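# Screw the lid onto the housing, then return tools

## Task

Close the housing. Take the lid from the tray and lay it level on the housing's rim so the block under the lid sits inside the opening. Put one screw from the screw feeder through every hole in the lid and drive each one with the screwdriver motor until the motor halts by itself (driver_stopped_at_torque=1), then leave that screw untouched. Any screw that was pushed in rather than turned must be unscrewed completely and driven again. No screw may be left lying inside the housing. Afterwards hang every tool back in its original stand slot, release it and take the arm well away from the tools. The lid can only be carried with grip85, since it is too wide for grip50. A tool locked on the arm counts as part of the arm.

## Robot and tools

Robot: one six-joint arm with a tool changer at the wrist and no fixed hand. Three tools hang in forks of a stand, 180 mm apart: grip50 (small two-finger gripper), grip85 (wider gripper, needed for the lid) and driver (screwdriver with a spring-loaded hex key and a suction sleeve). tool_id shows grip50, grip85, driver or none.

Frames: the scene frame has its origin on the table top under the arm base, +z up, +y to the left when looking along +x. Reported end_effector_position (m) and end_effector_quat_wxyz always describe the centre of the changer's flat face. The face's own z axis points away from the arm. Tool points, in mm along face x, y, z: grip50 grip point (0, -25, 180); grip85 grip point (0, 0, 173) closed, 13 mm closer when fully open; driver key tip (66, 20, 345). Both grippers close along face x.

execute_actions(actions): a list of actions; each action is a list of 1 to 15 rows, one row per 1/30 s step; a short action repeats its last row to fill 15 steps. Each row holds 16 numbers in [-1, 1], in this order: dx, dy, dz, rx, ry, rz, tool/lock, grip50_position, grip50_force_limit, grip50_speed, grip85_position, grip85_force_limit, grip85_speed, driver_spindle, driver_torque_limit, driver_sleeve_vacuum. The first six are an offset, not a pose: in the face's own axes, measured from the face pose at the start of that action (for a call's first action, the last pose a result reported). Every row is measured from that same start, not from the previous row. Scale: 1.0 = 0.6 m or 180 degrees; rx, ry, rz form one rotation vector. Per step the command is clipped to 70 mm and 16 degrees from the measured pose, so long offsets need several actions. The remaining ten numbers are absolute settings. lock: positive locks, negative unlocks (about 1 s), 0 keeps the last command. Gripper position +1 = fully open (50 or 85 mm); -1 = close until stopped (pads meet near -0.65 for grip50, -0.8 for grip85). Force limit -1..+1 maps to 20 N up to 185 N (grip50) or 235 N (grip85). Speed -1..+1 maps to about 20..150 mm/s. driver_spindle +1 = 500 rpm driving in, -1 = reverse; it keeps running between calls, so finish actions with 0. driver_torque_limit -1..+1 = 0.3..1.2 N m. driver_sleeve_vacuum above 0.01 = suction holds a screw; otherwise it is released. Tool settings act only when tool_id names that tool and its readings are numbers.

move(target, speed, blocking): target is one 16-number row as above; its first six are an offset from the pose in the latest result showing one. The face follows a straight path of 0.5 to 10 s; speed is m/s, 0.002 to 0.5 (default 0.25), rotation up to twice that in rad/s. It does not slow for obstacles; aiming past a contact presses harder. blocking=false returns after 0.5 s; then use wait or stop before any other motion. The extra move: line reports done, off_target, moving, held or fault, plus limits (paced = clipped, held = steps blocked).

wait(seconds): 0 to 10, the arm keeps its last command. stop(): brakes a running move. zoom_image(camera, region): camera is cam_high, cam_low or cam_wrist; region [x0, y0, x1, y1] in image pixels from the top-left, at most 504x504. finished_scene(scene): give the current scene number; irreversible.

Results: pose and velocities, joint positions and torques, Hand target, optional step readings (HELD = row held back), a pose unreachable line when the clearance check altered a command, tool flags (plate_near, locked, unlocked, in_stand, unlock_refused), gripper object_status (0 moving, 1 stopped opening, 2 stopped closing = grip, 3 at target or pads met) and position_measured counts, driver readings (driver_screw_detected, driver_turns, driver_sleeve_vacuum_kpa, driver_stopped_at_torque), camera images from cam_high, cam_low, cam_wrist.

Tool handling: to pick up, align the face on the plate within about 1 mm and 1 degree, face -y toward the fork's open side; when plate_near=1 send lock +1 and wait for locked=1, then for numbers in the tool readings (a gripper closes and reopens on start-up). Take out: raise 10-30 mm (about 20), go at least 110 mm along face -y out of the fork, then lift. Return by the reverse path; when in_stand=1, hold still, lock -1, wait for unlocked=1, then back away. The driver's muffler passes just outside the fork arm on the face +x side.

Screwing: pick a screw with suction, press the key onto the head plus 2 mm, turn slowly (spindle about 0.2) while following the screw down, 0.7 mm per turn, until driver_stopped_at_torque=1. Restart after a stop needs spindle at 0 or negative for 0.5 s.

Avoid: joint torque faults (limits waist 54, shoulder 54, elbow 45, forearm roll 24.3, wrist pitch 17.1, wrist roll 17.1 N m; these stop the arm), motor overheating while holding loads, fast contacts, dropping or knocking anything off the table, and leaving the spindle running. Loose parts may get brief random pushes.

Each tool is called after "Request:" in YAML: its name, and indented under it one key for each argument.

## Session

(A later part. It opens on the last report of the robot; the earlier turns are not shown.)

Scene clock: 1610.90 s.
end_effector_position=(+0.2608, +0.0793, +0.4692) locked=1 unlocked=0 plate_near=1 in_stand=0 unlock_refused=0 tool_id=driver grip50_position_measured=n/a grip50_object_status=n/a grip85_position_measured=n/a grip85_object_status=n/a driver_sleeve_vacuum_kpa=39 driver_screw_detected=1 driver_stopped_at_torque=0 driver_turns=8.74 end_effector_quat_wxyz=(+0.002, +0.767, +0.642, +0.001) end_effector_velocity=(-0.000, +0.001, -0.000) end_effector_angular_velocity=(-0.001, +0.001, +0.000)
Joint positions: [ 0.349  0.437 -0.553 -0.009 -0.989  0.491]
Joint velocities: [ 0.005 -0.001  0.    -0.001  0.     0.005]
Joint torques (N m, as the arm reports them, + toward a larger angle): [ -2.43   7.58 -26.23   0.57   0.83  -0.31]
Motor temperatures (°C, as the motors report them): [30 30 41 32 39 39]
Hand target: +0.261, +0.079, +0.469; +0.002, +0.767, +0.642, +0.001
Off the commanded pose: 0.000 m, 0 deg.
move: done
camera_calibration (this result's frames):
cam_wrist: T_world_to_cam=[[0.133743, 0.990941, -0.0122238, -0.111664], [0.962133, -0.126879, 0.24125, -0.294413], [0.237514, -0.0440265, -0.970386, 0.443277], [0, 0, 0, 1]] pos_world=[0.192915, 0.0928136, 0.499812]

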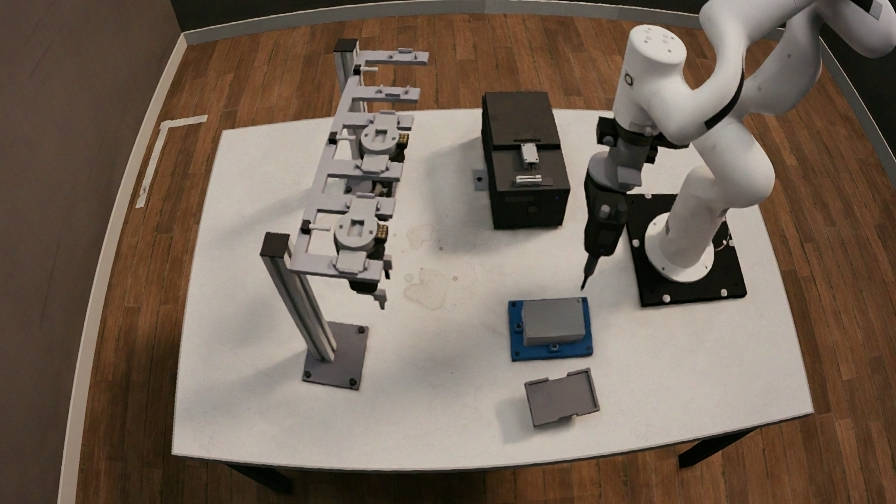

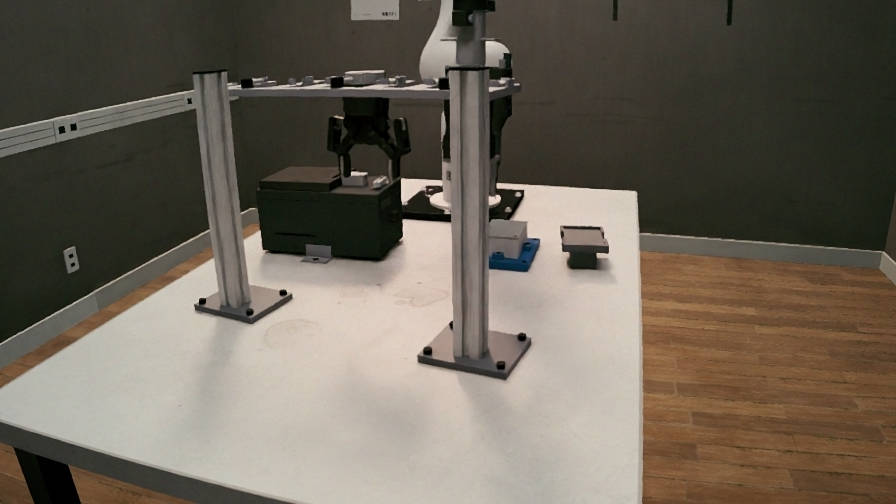

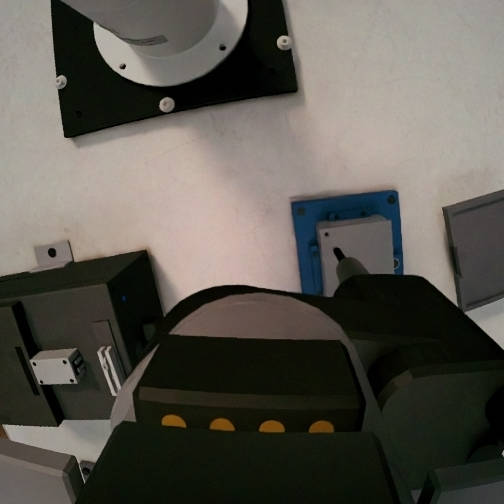

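Request:
move:
  target: [-0.003,-0.0045,0.05,0,0,0,0,0,0,0,0,0,0,0,-0.6,1]
  speed: 0.04

Request:
zoom_image:
  camera: "cam_wrist"
  region: [310, 220, 370, 280]

Request:
zoom_image:
  camera: "cam_high"
  region: [560, 270, 610, 320]

Request:
zoom_image:
  camera: "cam_low"
  region: [470, 190, 540, 250]

Scene clock: 1625.43 s.
end_effector_position=(+0.2579, +0.0780, +0.4394) locked=1 unlocked=0 plate_near=1 in_stand=0 unlock_refused=0 tool_id=driver grip50_position_measured=n/a grip50_object_status=n/a grip85_position_measured=n/a grip85_object_status=n/a driver_sleeve_vacuum_kpa=39 driver_screw_detected=1 driver_stopped_at_torque=0 driver_turns=8.74 end_effector_quat_wxyz=(+0.002, +0.767, +0.642, +0.001) end_effector_velocity=(+0.000, +0.000, -0.001) end_effector_angular_velocity=(+0.001, -0.001, +0.002)
Joint positions: [ 0.346  0.419 -0.495 -0.009 -0.913  0.49 ]
Joint velocities: [ 0.001 -0.001  0.001  0.     0.003 -0.001]
Joint torques (N m, as the arm reports them, + toward a larger angle): [ -2.39   7.95 -25.92   0.81   0.76  -0.31]
Motor temperatures (°C, as the motors report them): [30 30 41 32 39 39]
Hand target: +0.258, +0.078, +0.439; +0.002, +0.767, +0.642, +0.001
Off the commanded pose: 0.000 m, 0 deg.
move: done
camera_calibration (this result's frames):
cam_wrist: T_world_to_cam=[[0.133855, 0.990926, -0.0122052, -0.11034], [0.962068, -0.126983, 0.241453, -0.284726], [0.237712, -0.0440619, -0.970336, 0.414832], [0, 0, 0, 1]] pos_world=[0.190085, 0.0914618, 0.469928]

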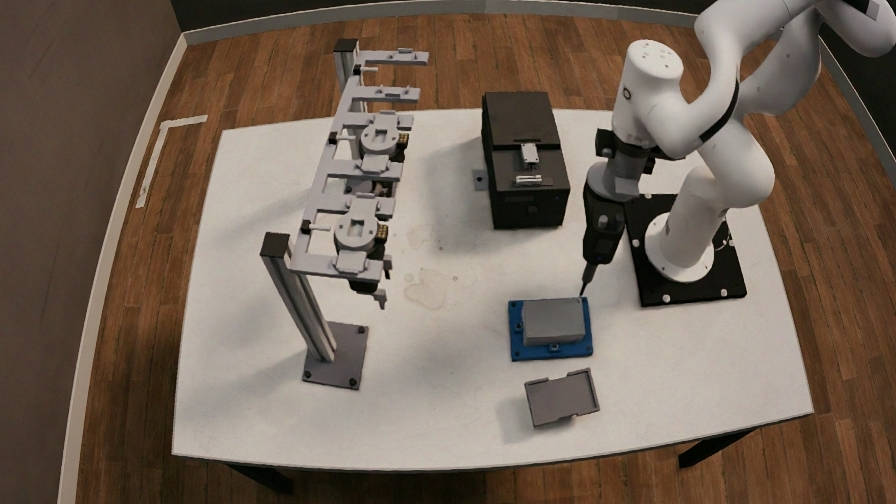

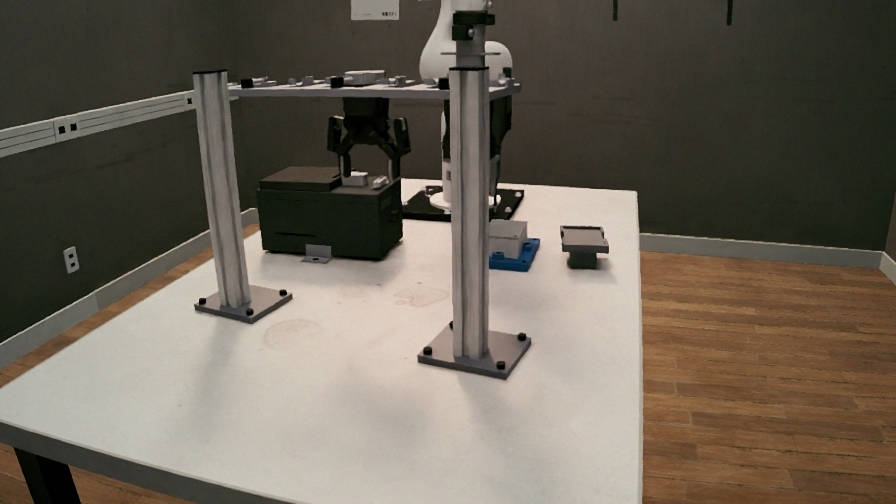

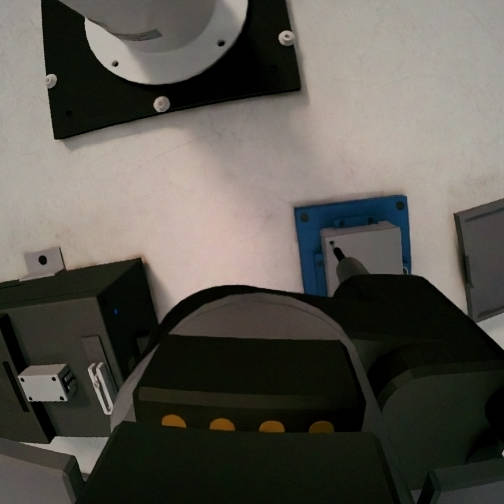

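Region (310, 220, 370, 280) of cam_wrist's 504x504 image, scaled by 8.400, with more detail than that image has.

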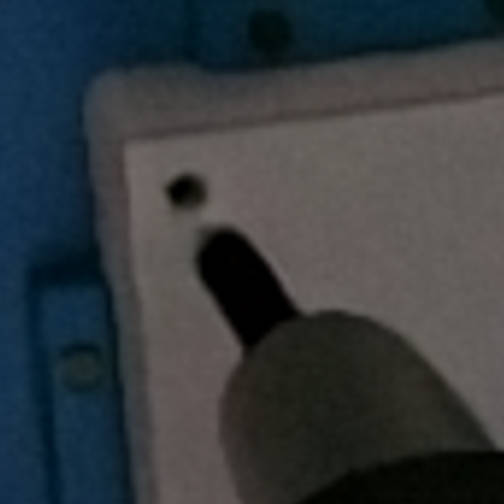

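Region (560, 270, 610, 320) of cam_high's 896x504 image, scaled by 10.080, with more detail than that image has.

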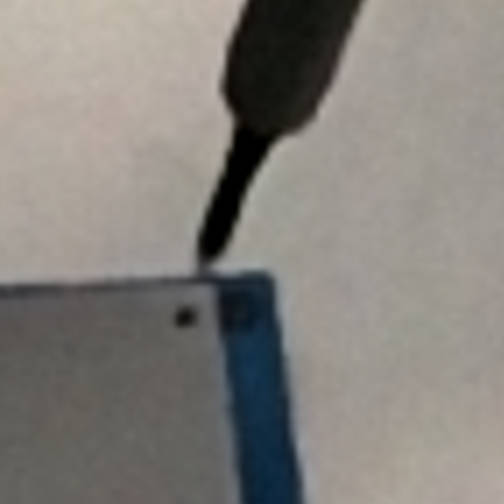

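Region (470, 190, 540, 250) of cam_low's 896x504 image, scaled by 7.200, with more detail than that image has; it fills the top 432 rows of this view, and the rest is white.

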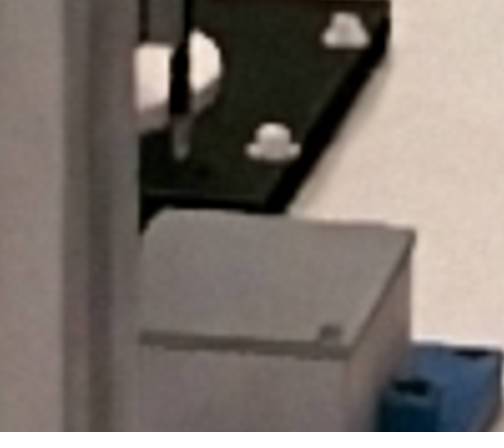

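Request:
execute_actions:
  actions:
    - [[-0.0003,-0.0005,0.022,0,0,0,0,0,0,0,0,0,0,0,-0.6,1]]
    - [[0,0,0.004,0,0,0,0,0,0,0,0,0,0,0,-0.6,1]]

Request:
zoom_image:
  camera: "cam_high"
  region: [565, 280, 595, 310]

Request:
zoom_image:
  camera: "cam_wrist"
  region: [320, 230, 360, 270]

Request:
zoom_image:
  camera: "cam_low"
  region: [485, 195, 525, 235]

Scene clock: 1641.13 s.
end_effector_position=(+0.2577, +0.0778, +0.4239) locked=1 unlocked=0 plate_near=1 in_stand=0 unlock_refused=0 tool_id=driver grip50_position_measured=n/a grip50_object_status=n/a grip85_position_measured=n/a grip85_object_status=n/a driver_sleeve_vacuum_kpa=39 driver_screw_detected=1 driver_stopped_at_torque=0 driver_turns=8.74 end_effector_quat_wxyz=(+0.002, +0.767, +0.642, +0.001) end_effector_velocity=(+0.000, -0.000, -0.000) end_effector_angular_velocity=(+0.001, -0.001, -0.001)
Joint positions: [ 0.346  0.402 -0.47  -0.01  -0.87   0.49 ]
Joint velocities: [-0.001  0.     0.001  0.     0.002  0.   ]
Joint torques (N m, as the arm reports them, + toward a larger angle): [ -2.22   8.8  -26.21   0.14   0.78  -0.26]
Motor temperatures (°C, as the motors report them): [30 30 41 32 39 39]
Hand target: +0.258, +0.078, +0.424; +0.002, +0.767, +0.642, +0.001
Off the commanded pose: 0.000 m, 0 deg.
Step readings (end_effector_position; steps 1 to 15: 1st action; 16 to 30: 2nd action):
0: (+0.2579, +0.0780, +0.4392)
1: (+0.2579, +0.0780, +0.4392)
2: (+0.2580, +0.0780, +0.4383)
4: (+0.2579, +0.0779, +0.4319)
8: (+0.2572, +0.0777, +0.4263)
15: (+0.2577, +0.0778, +0.4263)
16: (+0.2577, +0.0778, +0.4262)
17: (+0.2577, +0.0778, +0.4260)
19: (+0.2577, +0.0778, +0.4248)
23: (+0.2577, +0.0778, +0.4239)
30: end_effector_position above
camera_calibration (this result's frames):
cam_wrist: T_world_to_cam=[[0.13392, 0.990918, -0.0121206, -0.110404], [0.961992, -0.127054, 0.241719, -0.280891], [0.237984, -0.044031, -0.97027, 0.399759], [0, 0, 0, 1]] pos_world=[0.189864, 0.0913151, 0.454433]

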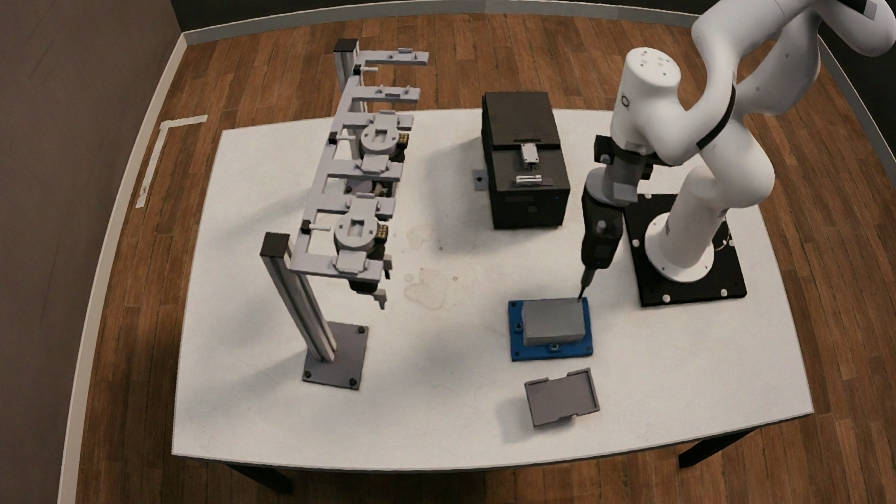

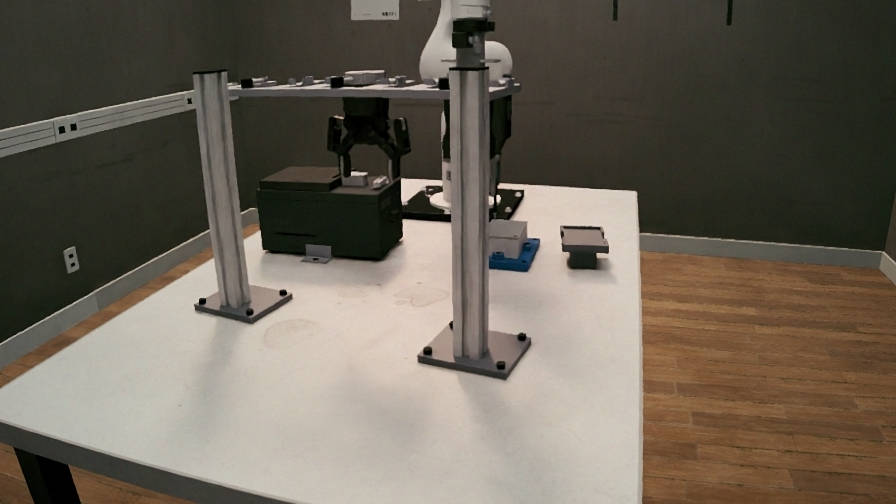

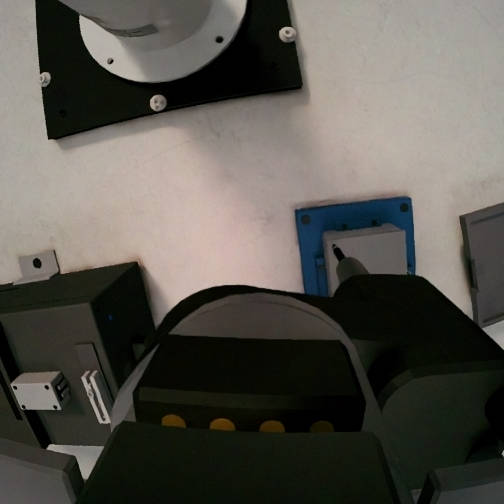

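Region (565, 280, 595, 310) of cam_high's 896x504 image, scaled by 16.800, with more detail than that image has.

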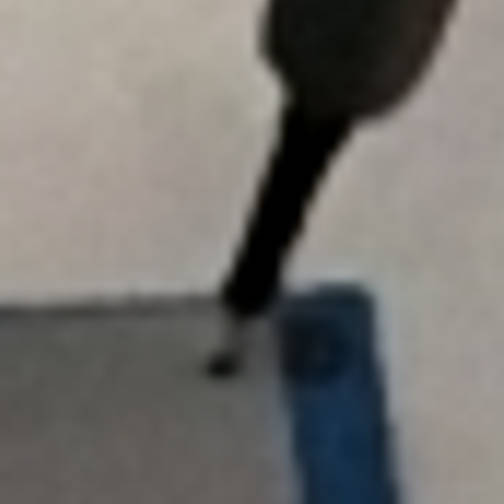

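Region (320, 230, 360, 270) of cam_wrist's 504x504 image, scaled by 12.600, with more detail than that image has.

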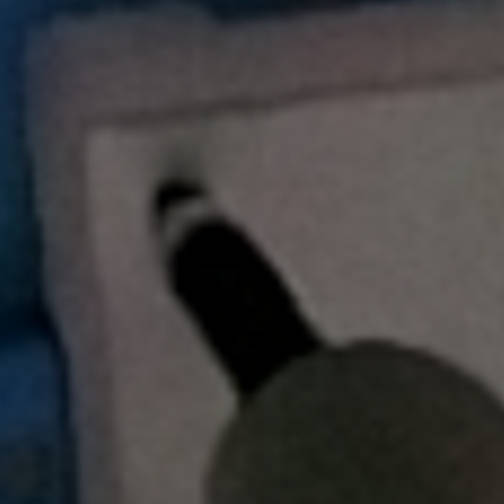

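Region (485, 195, 525, 235) of cam_low's 896x504 image, scaled by 12.600, with more detail than that image has.

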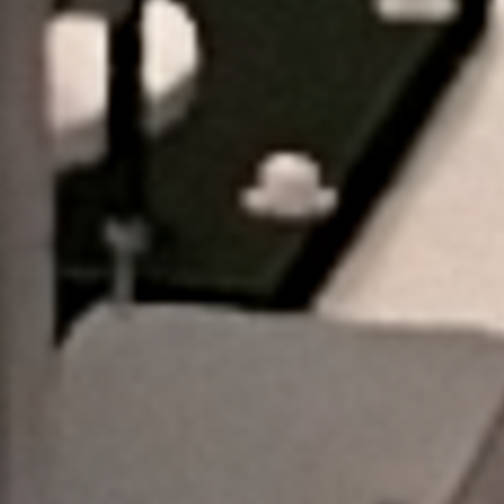

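Request:
execute_actions:
  actions:
    - [[0,0,0.005,0,0,0,0,0,0,0,0,0,0,0,-0.6,1]]
    - [[0,0,0.004,0,0,0,0,0,0,0,0,0,0,0,-0.6,1]]

Request:
zoom_image:
  camera: "cam_high"
  region: [565, 280, 595, 310]

Request:
zoom_image:
  camera: "cam_low"
  region: [485, 195, 525, 235]

Scene clock: 1650.77 s.
end_effector_position=(+0.2578, +0.0778, +0.4185) locked=1 unlocked=0 plate_near=1 in_stand=0 unlock_refused=0 tool_id=driver grip50_position_measured=n/a grip50_object_status=n/a grip85_position_measured=n/a grip85_object_status=n/a driver_sleeve_vacuum_kpa=38 driver_screw_detected=1 driver_stopped_at_torque=0 driver_turns=8.74 end_effector_quat_wxyz=(+0.002, +0.767, +0.642, +0.001) end_effector_velocity=(+0.000, -0.000, -0.000) end_effector_angular_velocity=(+0.000, -0.001, -0.000)
Joint positions: [ 0.346  0.395 -0.461 -0.01  -0.855  0.49 ]
Joint velocities: [-0.    -0.001 -0.    -0.     0.002 -0.   ]
Joint torques (N m, as the arm reports them, + toward a larger angle): [ -1.94   7.98 -25.17   0.26   0.83  -0.21]
Motor temperatures (°C, as the motors report them): [30 30 41 32 39 39]
Hand target: +0.258, +0.078, +0.419; +0.002, +0.767, +0.642, +0.001
Off the commanded pose: 0.000 m, 0 deg.
Step readings (end_effector_position; steps 1 to 15: 1st action; 16 to 30: 2nd action):
0: (+0.2577, +0.0778, +0.4239)
1: (+0.2577, +0.0778, +0.4239)
2: (+0.2578, +0.0778, +0.4235)
4: (+0.2578, +0.0778, +0.4220)
8: (+0.2577, +0.0778, +0.4209)
15: (+0.2578, +0.0778, +0.4209)
16: (+0.2577, +0.0778, +0.4209)
17: (+0.2578, +0.0778, +0.4206)
19: (+0.2578, +0.0778, +0.4194)
23: (+0.2577, +0.0778, +0.4185)
30: end_effector_position above
camera_calibration (this result's frames):
cam_wrist: T_world_to_cam=[[0.133938, 0.990916, -0.0121145, -0.11047], [0.961979, -0.127071, 0.241764, -0.279641], [0.238029, -0.0440353, -0.970259, 0.394531], [0, 0, 0, 1]] pos_world=[0.189894, 0.0913052, 0.449066]

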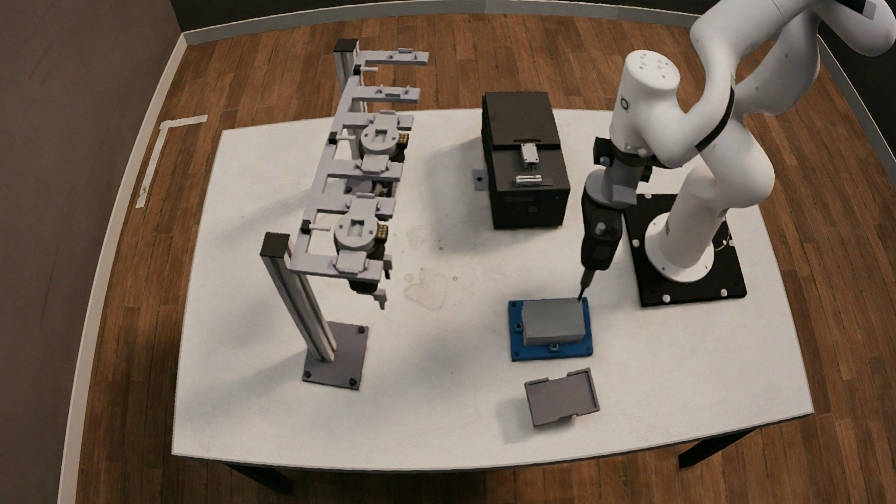

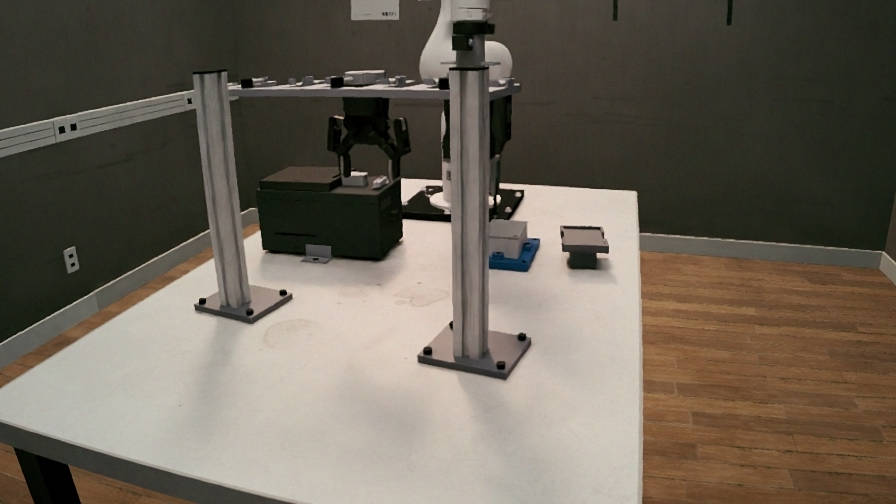

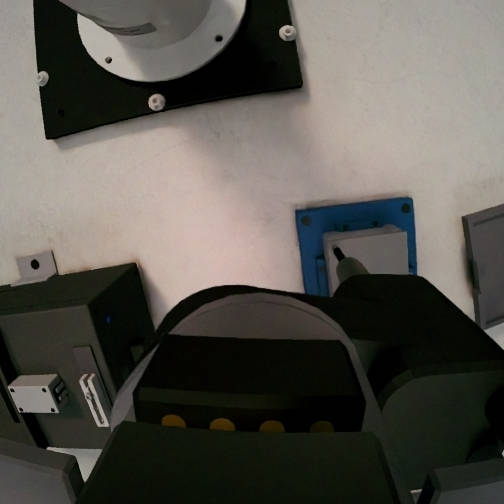

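Region (565, 280, 595, 310) of cam_high's 896x504 image, scaled by 16.800, with more detail than that image has.

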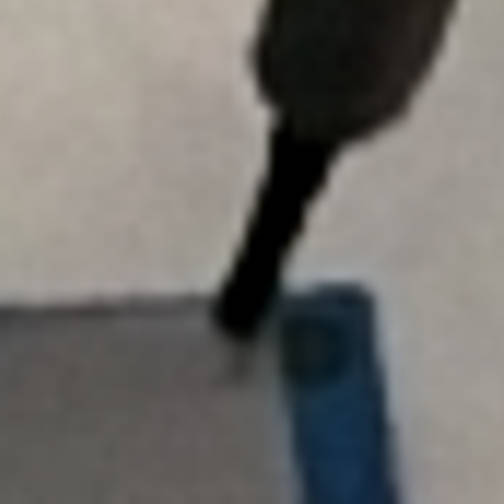

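Region (485, 195, 525, 235) of cam_low's 896x504 image, scaled by 12.600, with more detail than that image has.

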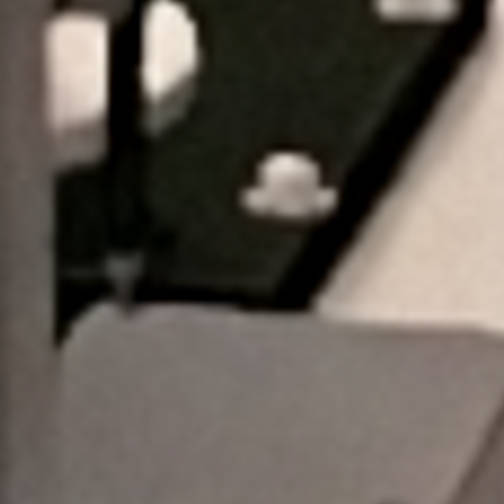

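Request:
execute_actions:
  actions:
    - [[0,0,0.003,0,0,0,0,0,0,0,0,0,0,0,-0.6,1]]
    - [[0,0,0.003,0,0,0,0,0,0,0,0,0,0,0,-0.6,1]]

Request:
zoom_image:
  camera: "cam_low"
  region: [485, 195, 525, 235]

Scene clock: 1659.87 s.
end_effector_position=(+0.2578, +0.0778, +0.4150) locked=1 unlocked=0 plate_near=1 in_stand=0 unlock_refused=0 tool_id=driver grip50_position_measured=n/a grip50_object_status=n/a grip85_position_measured=n/a grip85_object_status=n/a driver_sleeve_vacuum_kpa=36 driver_screw_detected=1 driver_stopped_at_torque=0 driver_turns=8.74 end_effector_quat_wxyz=(+0.002, +0.767, +0.642, +0.001) end_effector_velocity=(+0.000, +0.000, +0.000) end_effector_angular_velocity=(+0.001, -0.000, -0.000)
Joint positions: [ 0.346  0.391 -0.456 -0.01  -0.845  0.49 ]
Joint velocities: [ 0.    -0.    -0.001  0.001  0.     0.   ]
Joint torques (N m, as the arm reports them, + toward a larger angle): [ -1.18   8.66 -25.61   0.55   1.02  -0.28]
Motor temperatures (°C, as the motors report them): [30 30 41 32 39 39]
Hand target: +0.258, +0.078, +0.415; +0.002, +0.767, +0.642, +0.001
Off the commanded pose: 0.000 m, 0 deg.
Step readings (end_effector_position; steps 1 to 15: 1st action; 16 to 30: 2nd action):
0: (+0.2578, +0.0778, +0.4185)
1: (+0.2578, +0.0778, +0.4185)
2: (+0.2578, +0.0778, +0.4183)
4: (+0.2578, +0.0778, +0.4174)
8: (+0.2577, +0.0778, +0.4168)
15: (+0.2578, +0.0778, +0.4167)
16: (+0.2578, +0.0778, +0.4167)
17: (+0.2578, +0.0778, +0.4165)
19: (+0.2578, +0.0778, +0.4156)
23: (+0.2577, +0.0778, +0.4150)
30: end_effector_position above
camera_calibration (this result's frames):
cam_wrist: T_world_to_cam=[[0.133937, 0.990915, -0.0121431, -0.110492], [0.96199, -0.127065, 0.241724, -0.278779], [0.237985, -0.0440573, -0.970269, 0.391093], [0, 0, 0, 1]] pos_world=[0.189907, 0.0912959, 0.445512]

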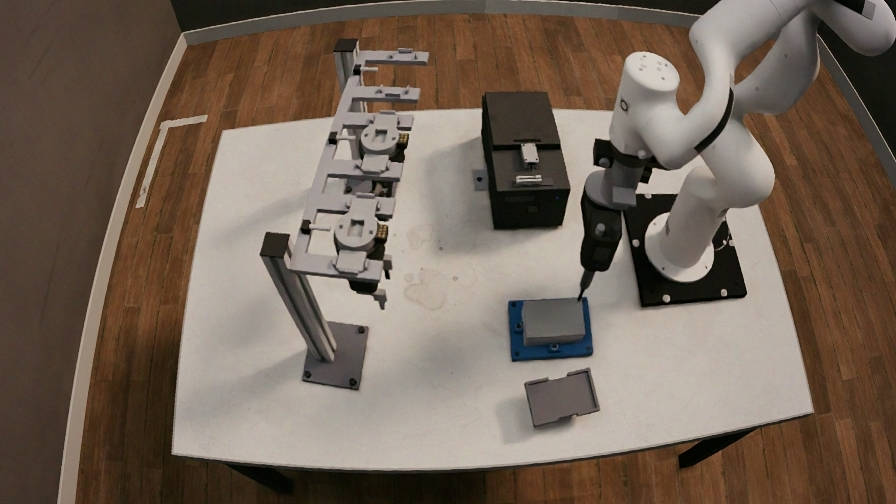

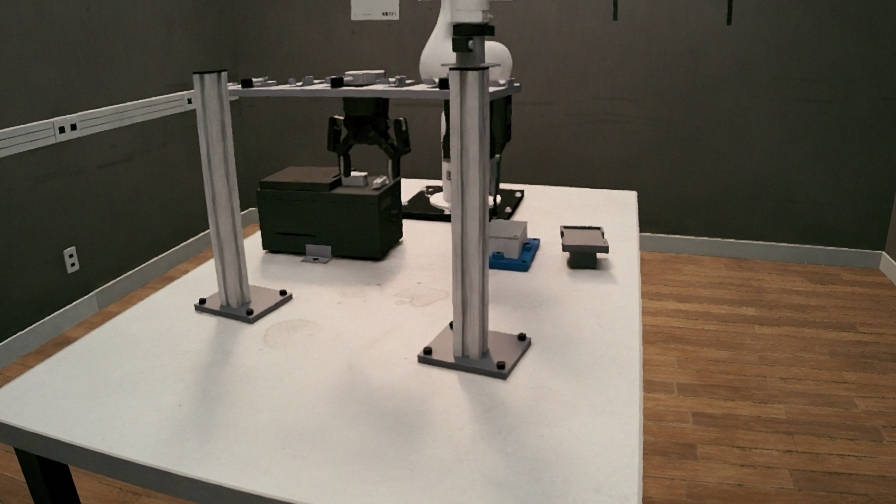

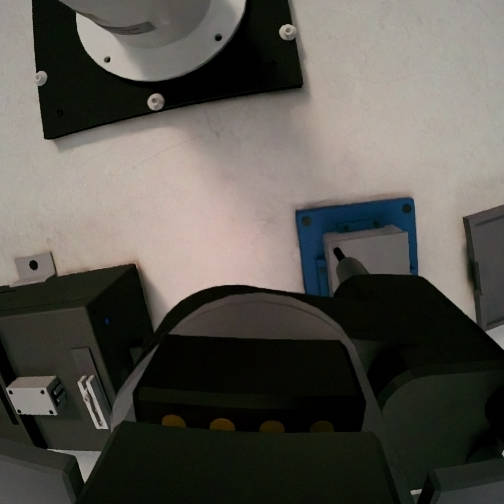

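Region (485, 195, 525, 235) of cam_low's 896x504 image, scaled by 12.600, with more detail than that image has.

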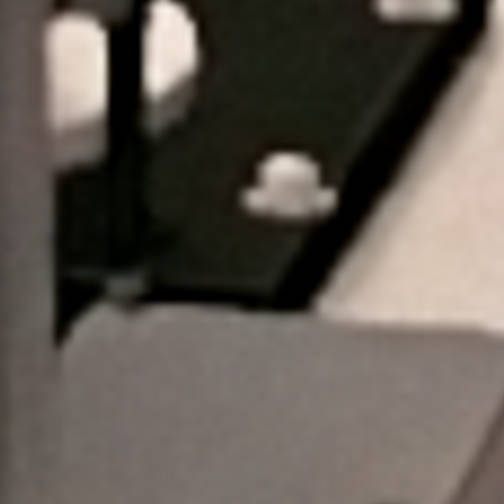

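Request:
execute_actions:
  actions:
    - [[0,0,0.002,0,0,0,0,0,0,0,0,0,0,0,-0.6,1]]

Request:
zoom_image:
  camera: "cam_wrist"
  region: [320, 230, 360, 270]

Request:
zoom_image:
  camera: "cam_high"
  region: [565, 280, 595, 310]

Request:
zoom_image:
  camera: "cam_low"
  region: [485, 195, 525, 235]

Scene clock: 1673.47 s.
end_effector_position=(+0.2578, +0.0778, +0.4138) locked=1 unlocked=0 plate_near=1 in_stand=0 unlock_refused=0 tool_id=driver grip50_position_measured=n/a grip50_object_status=n/a grip85_position_measured=n/a grip85_object_status=n/a driver_sleeve_vacuum_kpa=38 driver_screw_detected=1 driver_stopped_at_torque=0 driver_turns=8.74 end_effector_quat_wxyz=(+0.002, +0.767, +0.642, +0.001) end_effector_velocity=(+0.000, -0.000, -0.001) end_effector_angular_velocity=(+0.000, -0.000, -0.000)
Joint positions: [ 0.346  0.389 -0.454 -0.01  -0.842  0.49 ]
Joint velocities: [-0.    -0.     0.001  0.     0.002 -0.   ]
Joint torques (N m, as the arm reports them, + toward a larger angle): [ -1.7    8.26 -24.79   0.47   1.49  -0.06]
Motor temperatures (°C, as the motors report them): [30 30 41 32 39 39]
Hand target: +0.258, +0.078, +0.414; +0.002, +0.767, +0.642, +0.001
Off the commanded pose: 0.000 m, 0 deg.
Step readings (end_effector_position):
0: (+0.2578, +0.0778, +0.4149)
1: (+0.2578, +0.0778, +0.4149)
2: (+0.2578, +0.0778, +0.4148)
4: (+0.2578, +0.0778, +0.4143)
8: (+0.2578, +0.0778, +0.4139)
15: end_effector_position above
camera_calibration (this result's frames):
cam_wrist: T_world_to_cam=[[0.133935, 0.990916, -0.0121442, -0.110505], [0.961992, -0.127063, 0.241717, -0.278497], [0.237978, -0.0440571, -0.970271, 0.389951], [0, 0, 0, 1]] pos_world=[0.189913, 0.0912941, 0.444334]

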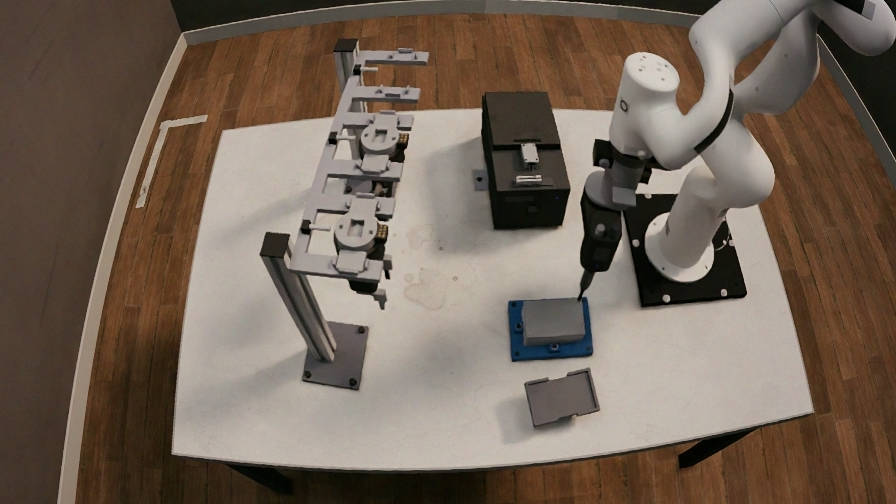

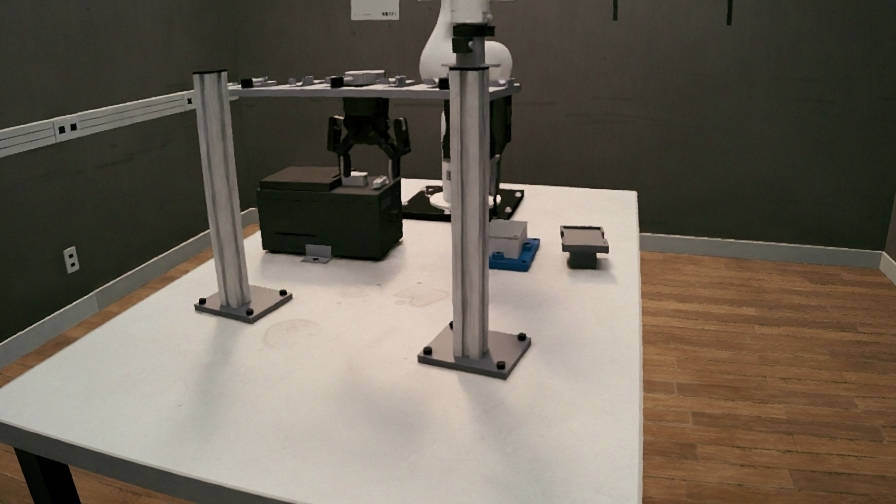

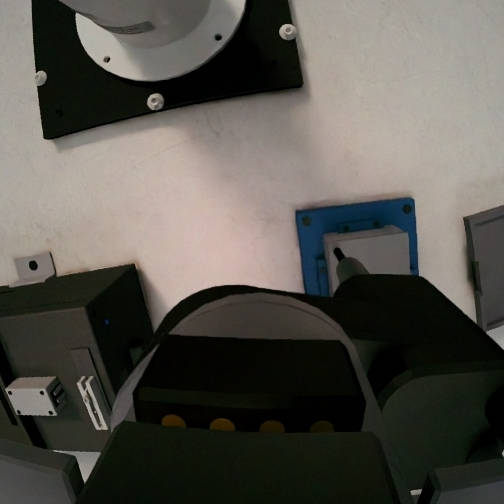

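Region (320, 230, 360, 270) of cam_wrist's 504x504 image, scaled by 12.600, with more detail than that image has.

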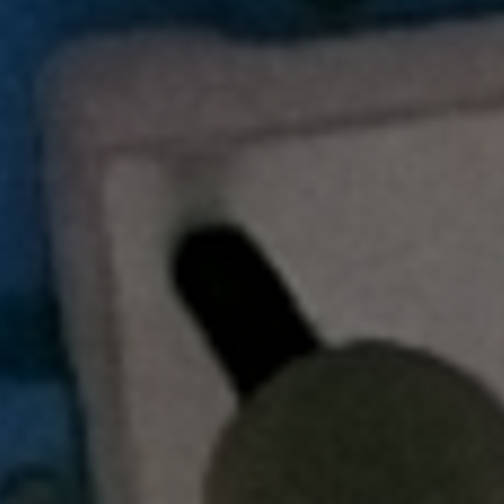

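Region (565, 280, 595, 310) of cam_high's 896x504 image, scaled by 16.800, with more detail than that image has.

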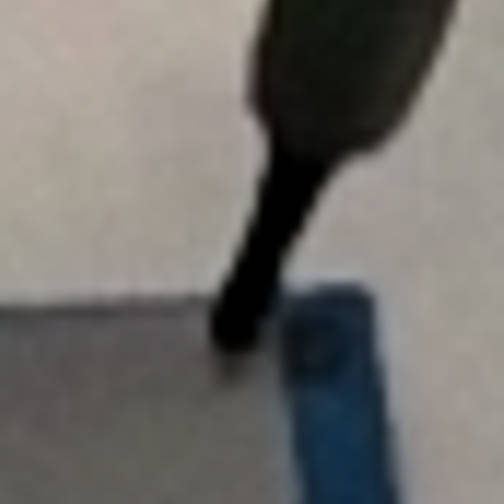

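Region (485, 195, 525, 235) of cam_low's 896x504 image, scaled by 12.600, with more detail than that image has.

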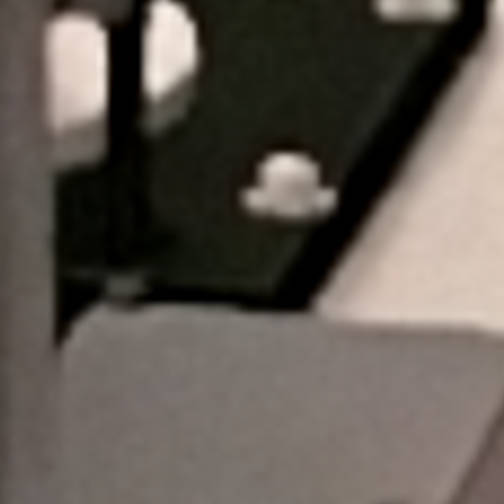

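Request:
execute_actions:
  actions:
    - [[0,0,0.001,0,0,0,0,0,0,0,0,0,0,0.2,-0.6,1]]
    - [[0,0,0.001,0,0,0,0,0,0,0,0,0,0,0.2,-0.6,1]]
    - [[0,0,0.001,0,0,0,0,0,0,0,0,0,0,0.2,-0.6,1]]
    - [[0,0,0.0,0,0,0,0,0,0,0,0,0,0,0,-0.6,1]]

Scene clock: 1705.40 s.
end_effector_position=(+0.2578, +0.0778, +0.4120) locked=1 unlocked=0 plate_near=1 in_stand=0 unlock_refused=0 tool_id=driver grip50_position_measured=n/a grip50_object_status=n/a grip85_position_measured=n/a grip85_object_status=n/a driver_sleeve_vacuum_kpa=39 driver_screw_detected=1 driver_stopped_at_torque=0 driver_turns=11.19 end_effector_quat_wxyz=(+0.002, +0.767, +0.642, +0.001) end_effector_velocity=(+0.000, +0.000, +0.000) end_effector_angular_velocity=(+0.000, -0.002, +0.000)
Joint positions: [ 0.346  0.386 -0.451 -0.01  -0.837  0.49 ]
Joint velocities: [-0.     0.    -0.    -0.001  0.002  0.   ]
Joint torques (N m, as the arm reports them, + toward a larger angle): [ -1.82   7.65 -24.76  -0.25   1.53  -0.04]
Motor temperatures (°C, as the motors report them): [30 30 41 32 40 39]
Hand target: +0.258, +0.078, +0.412; +0.002, +0.767, +0.642, +0.001
Off the commanded pose: 0.000 m, 0 deg.
Step readings (end_effector_position; steps 1 to 15: 1st action; 16 to 30: 2nd action; 31 to 45: 3rd action; 46 to 60: 4th action):
0: (+0.2578, +0.0778, +0.4138)
1: (+0.2578, +0.0778, +0.4138)
2: (+0.2578, +0.0778, +0.4137)
4: (+0.2578, +0.0778, +0.4134)
8: (+0.2578, +0.0778, +0.4132)
15: (+0.2578, +0.0778, +0.4132)
16: (+0.2578, +0.0778, +0.4132)
17: (+0.2578, +0.0778, +0.4131)
19: (+0.2578, +0.0778, +0.4128)
23: (+0.2578, +0.0778, +0.4126)
30: (+0.2578, +0.0778, +0.4126)
31: (+0.2578, +0.0778, +0.4126)
32: (+0.2578, +0.0778, +0.4125)
34: (+0.2578, +0.0778, +0.4122)
38: (+0.2578, +0.0778, +0.4120)
45: (+0.2578, +0.0778, +0.4120)
46: (+0.2578, +0.0778, +0.4120)
47: (+0.2578, +0.0778, +0.4120)
49: (+0.2578, +0.0778, +0.4120)
53: (+0.2578, +0.0778, +0.4120)
60: end_effector_position above
camera_calibration (this result's frames):
cam_wrist: T_world_to_cam=[[0.133926, 0.990917, -0.0121745, -0.110505], [0.962017, -0.127051, 0.241623, -0.278016], [0.237882, -0.0440717, -0.970294, 0.388234], [0, 0, 0, 1]] pos_world=[0.189902, 0.0912894, 0.442531]

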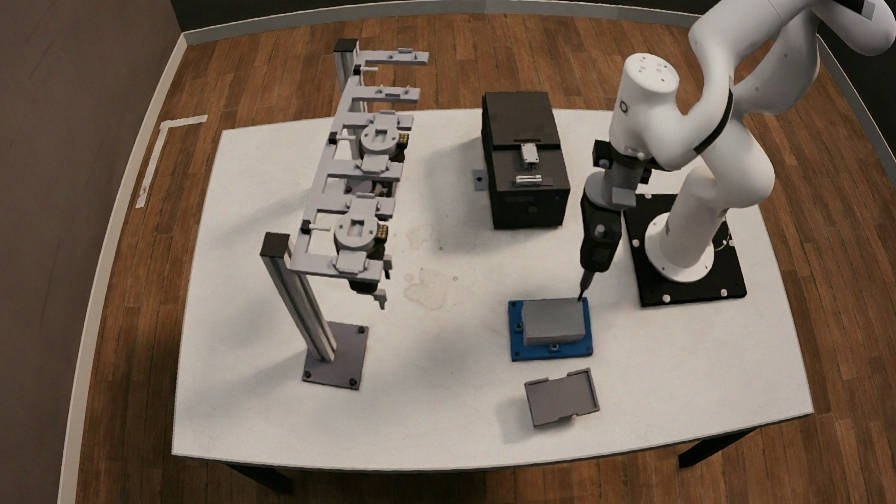

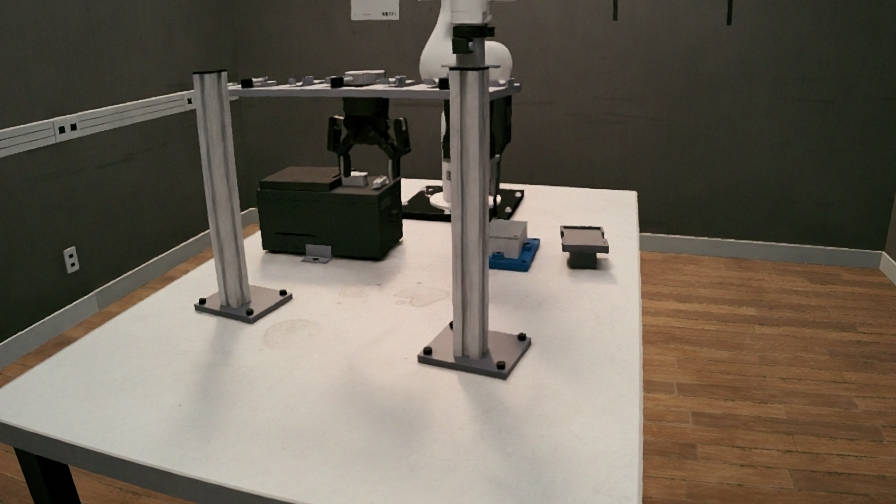

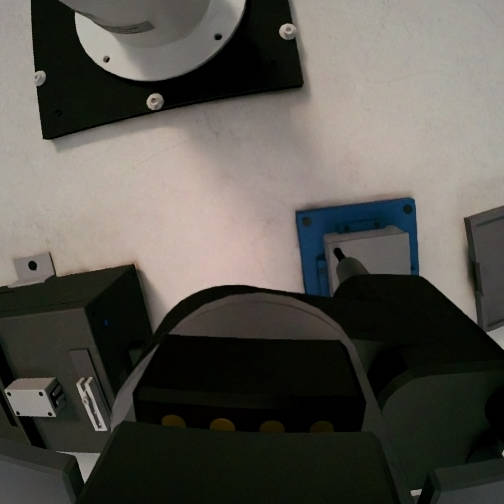

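Request:
execute_actions:
  actions:
    - [[0,0,0.001,0,0,0,0,0,0,0,0,0,0,0.2,-0.6,1]]
    - [[0,0,0.001,0,0,0,0,0,0,0,0,0,0,0.2,-0.6,1]]
    - [[0,0,0.001,0,0,0,0,0,0,0,0,0,0,0.2,-0.6,1]]
    - [[0,0,0.001,0,0,0,0,0,0,0,0,0,0,0.2,-0.6,1]]
    - [[0,0,0.001,0,0,0,0,0,0,0,0,0,0,0.2,-0.6,1]]
    - [[0,0,0.0,0,0,0,0,0,0,0,0,0,0,0,-0.6,1]]

Request:
zoom_image:
  camera: "cam_low"
  region: [460, 180, 560, 260]

Scene clock: 1720.93 s.
end_effector_position=(+0.2578, +0.0778, +0.4090) locked=1 unlocked=0 plate_near=1 in_stand=0 unlock_refused=0 tool_id=driver grip50_position_measured=n/a grip50_object_status=n/a grip85_position_measured=n/a grip85_object_status=n/a driver_sleeve_vacuum_kpa=40 driver_screw_detected=1 driver_stopped_at_torque=1 driver_turns=14.60 end_effector_quat_wxyz=(+0.002, +0.767, +0.642, +0.001) end_effector_velocity=(+0.000, -0.000, +0.000) end_effector_angular_velocity=(+0.001, -0.000, -0.001)
Joint positions: [ 0.345  0.382 -0.447 -0.01  -0.828  0.49 ]
Joint velocities: [-0.     0.    -0.     0.001 -0.    -0.   ]
Joint torques (N m, as the arm reports them, + toward a larger angle): [ -2.61   7.21 -24.73  -0.06   1.64  -0.06]
Motor temperatures (°C, as the motors report them): [30 30 41 32 40 39]
Hand target: +0.258, +0.078, +0.409; +0.002, +0.767, +0.642, +0.001
Off the commanded pose: 0.000 m, 0 deg.
Step readings (end_effector_position; steps 1 to 15: 1st action; 16 to 30: 2nd action; 31 to 45: 3rd action; 46 to 60: 4th action; 61 to 75: 5th action; 76 to 90: 6th action):
0: (+0.2578, +0.0778, +0.4120)
1: (+0.2578, +0.0778, +0.4120)
2: (+0.2578, +0.0778, +0.4119)
4: (+0.2578, +0.0778, +0.4116)
8: (+0.2578, +0.0778, +0.4114)
15: (+0.2578, +0.0778, +0.4114)
16: (+0.2578, +0.0778, +0.4114)
17: (+0.2578, +0.0778, +0.4113)
19: (+0.2578, +0.0778, +0.4110)
23: (+0.2578, +0.0778, +0.4108)
30: (+0.2578, +0.0778, +0.4108)
31: (+0.2578, +0.0778, +0.4108)
32: (+0.2578, +0.0778, +0.4107)
34: (+0.2578, +0.0778, +0.4104)
38: (+0.2578, +0.0778, +0.4102)
45: (+0.2578, +0.0778, +0.4102)
46: (+0.2578, +0.0778, +0.4102)
47: (+0.2578, +0.0778, +0.4101)
49: (+0.2578, +0.0778, +0.4098)
53: (+0.2578, +0.0778, +0.4096)
60: (+0.2578, +0.0778, +0.4096)
61: (+0.2578, +0.0778, +0.4096)
62: (+0.2578, +0.0778, +0.4095)
64: (+0.2578, +0.0778, +0.4092)
68: (+0.2578, +0.0778, +0.4090)
75: (+0.2578, +0.0778, +0.4090)
76: (+0.2578, +0.0778, +0.4090)
77: (+0.2578, +0.0778, +0.4090)
79: (+0.2578, +0.0778, +0.4090)
83: (+0.2578, +0.0778, +0.4090)
90: end_effector_position above
camera_calibration (this result's frames):
cam_wrist: T_world_to_cam=[[0.134079, 0.990896, -0.0121776, -0.110571], [0.962012, -0.127202, 0.241561, -0.277252], [0.237813, -0.0441033, -0.970309, 0.385348], [0, 0, 0, 1]] pos_world=[0.189904, 0.0912921, 0.439534]

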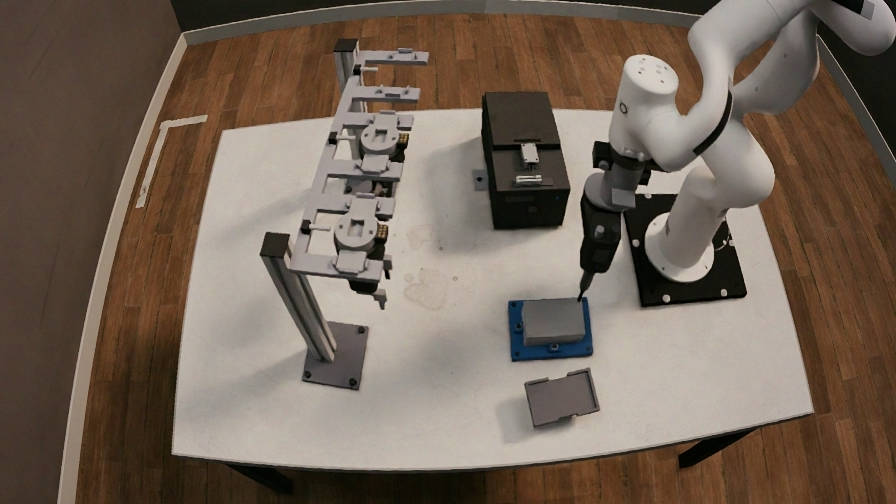

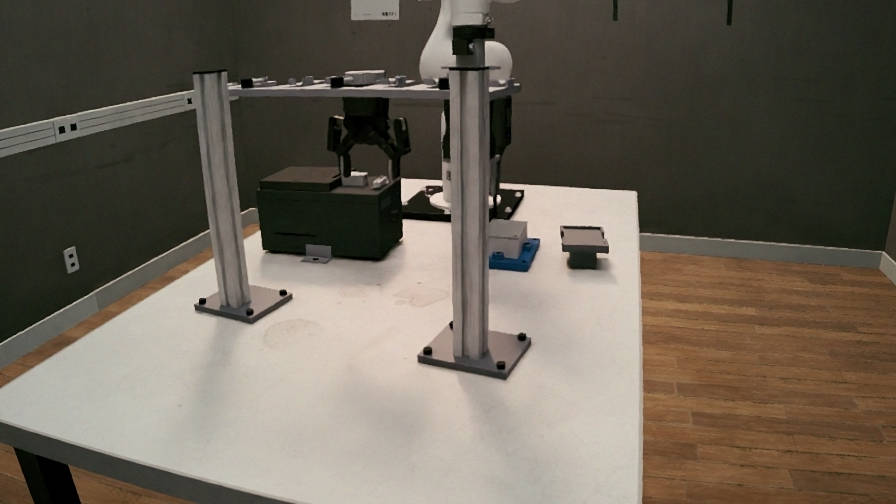

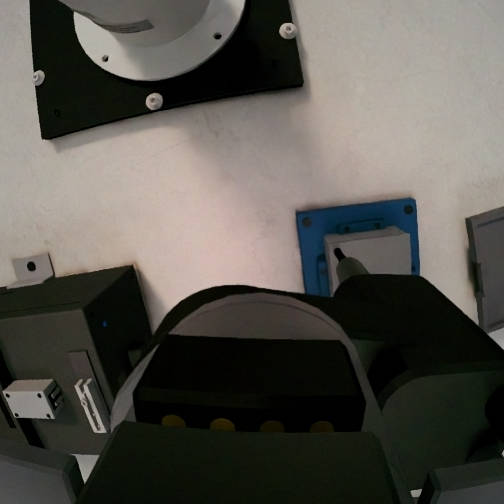

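Region (460, 180, 560, 260) of cam_low's 896x504 image, scaled by 5.040, with more detail than that image has; it fills the top 403 rows of this view, and the rest is white.

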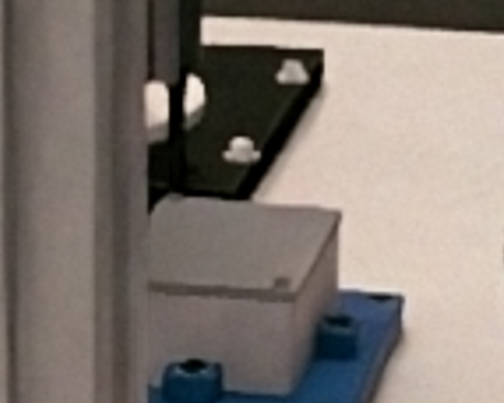

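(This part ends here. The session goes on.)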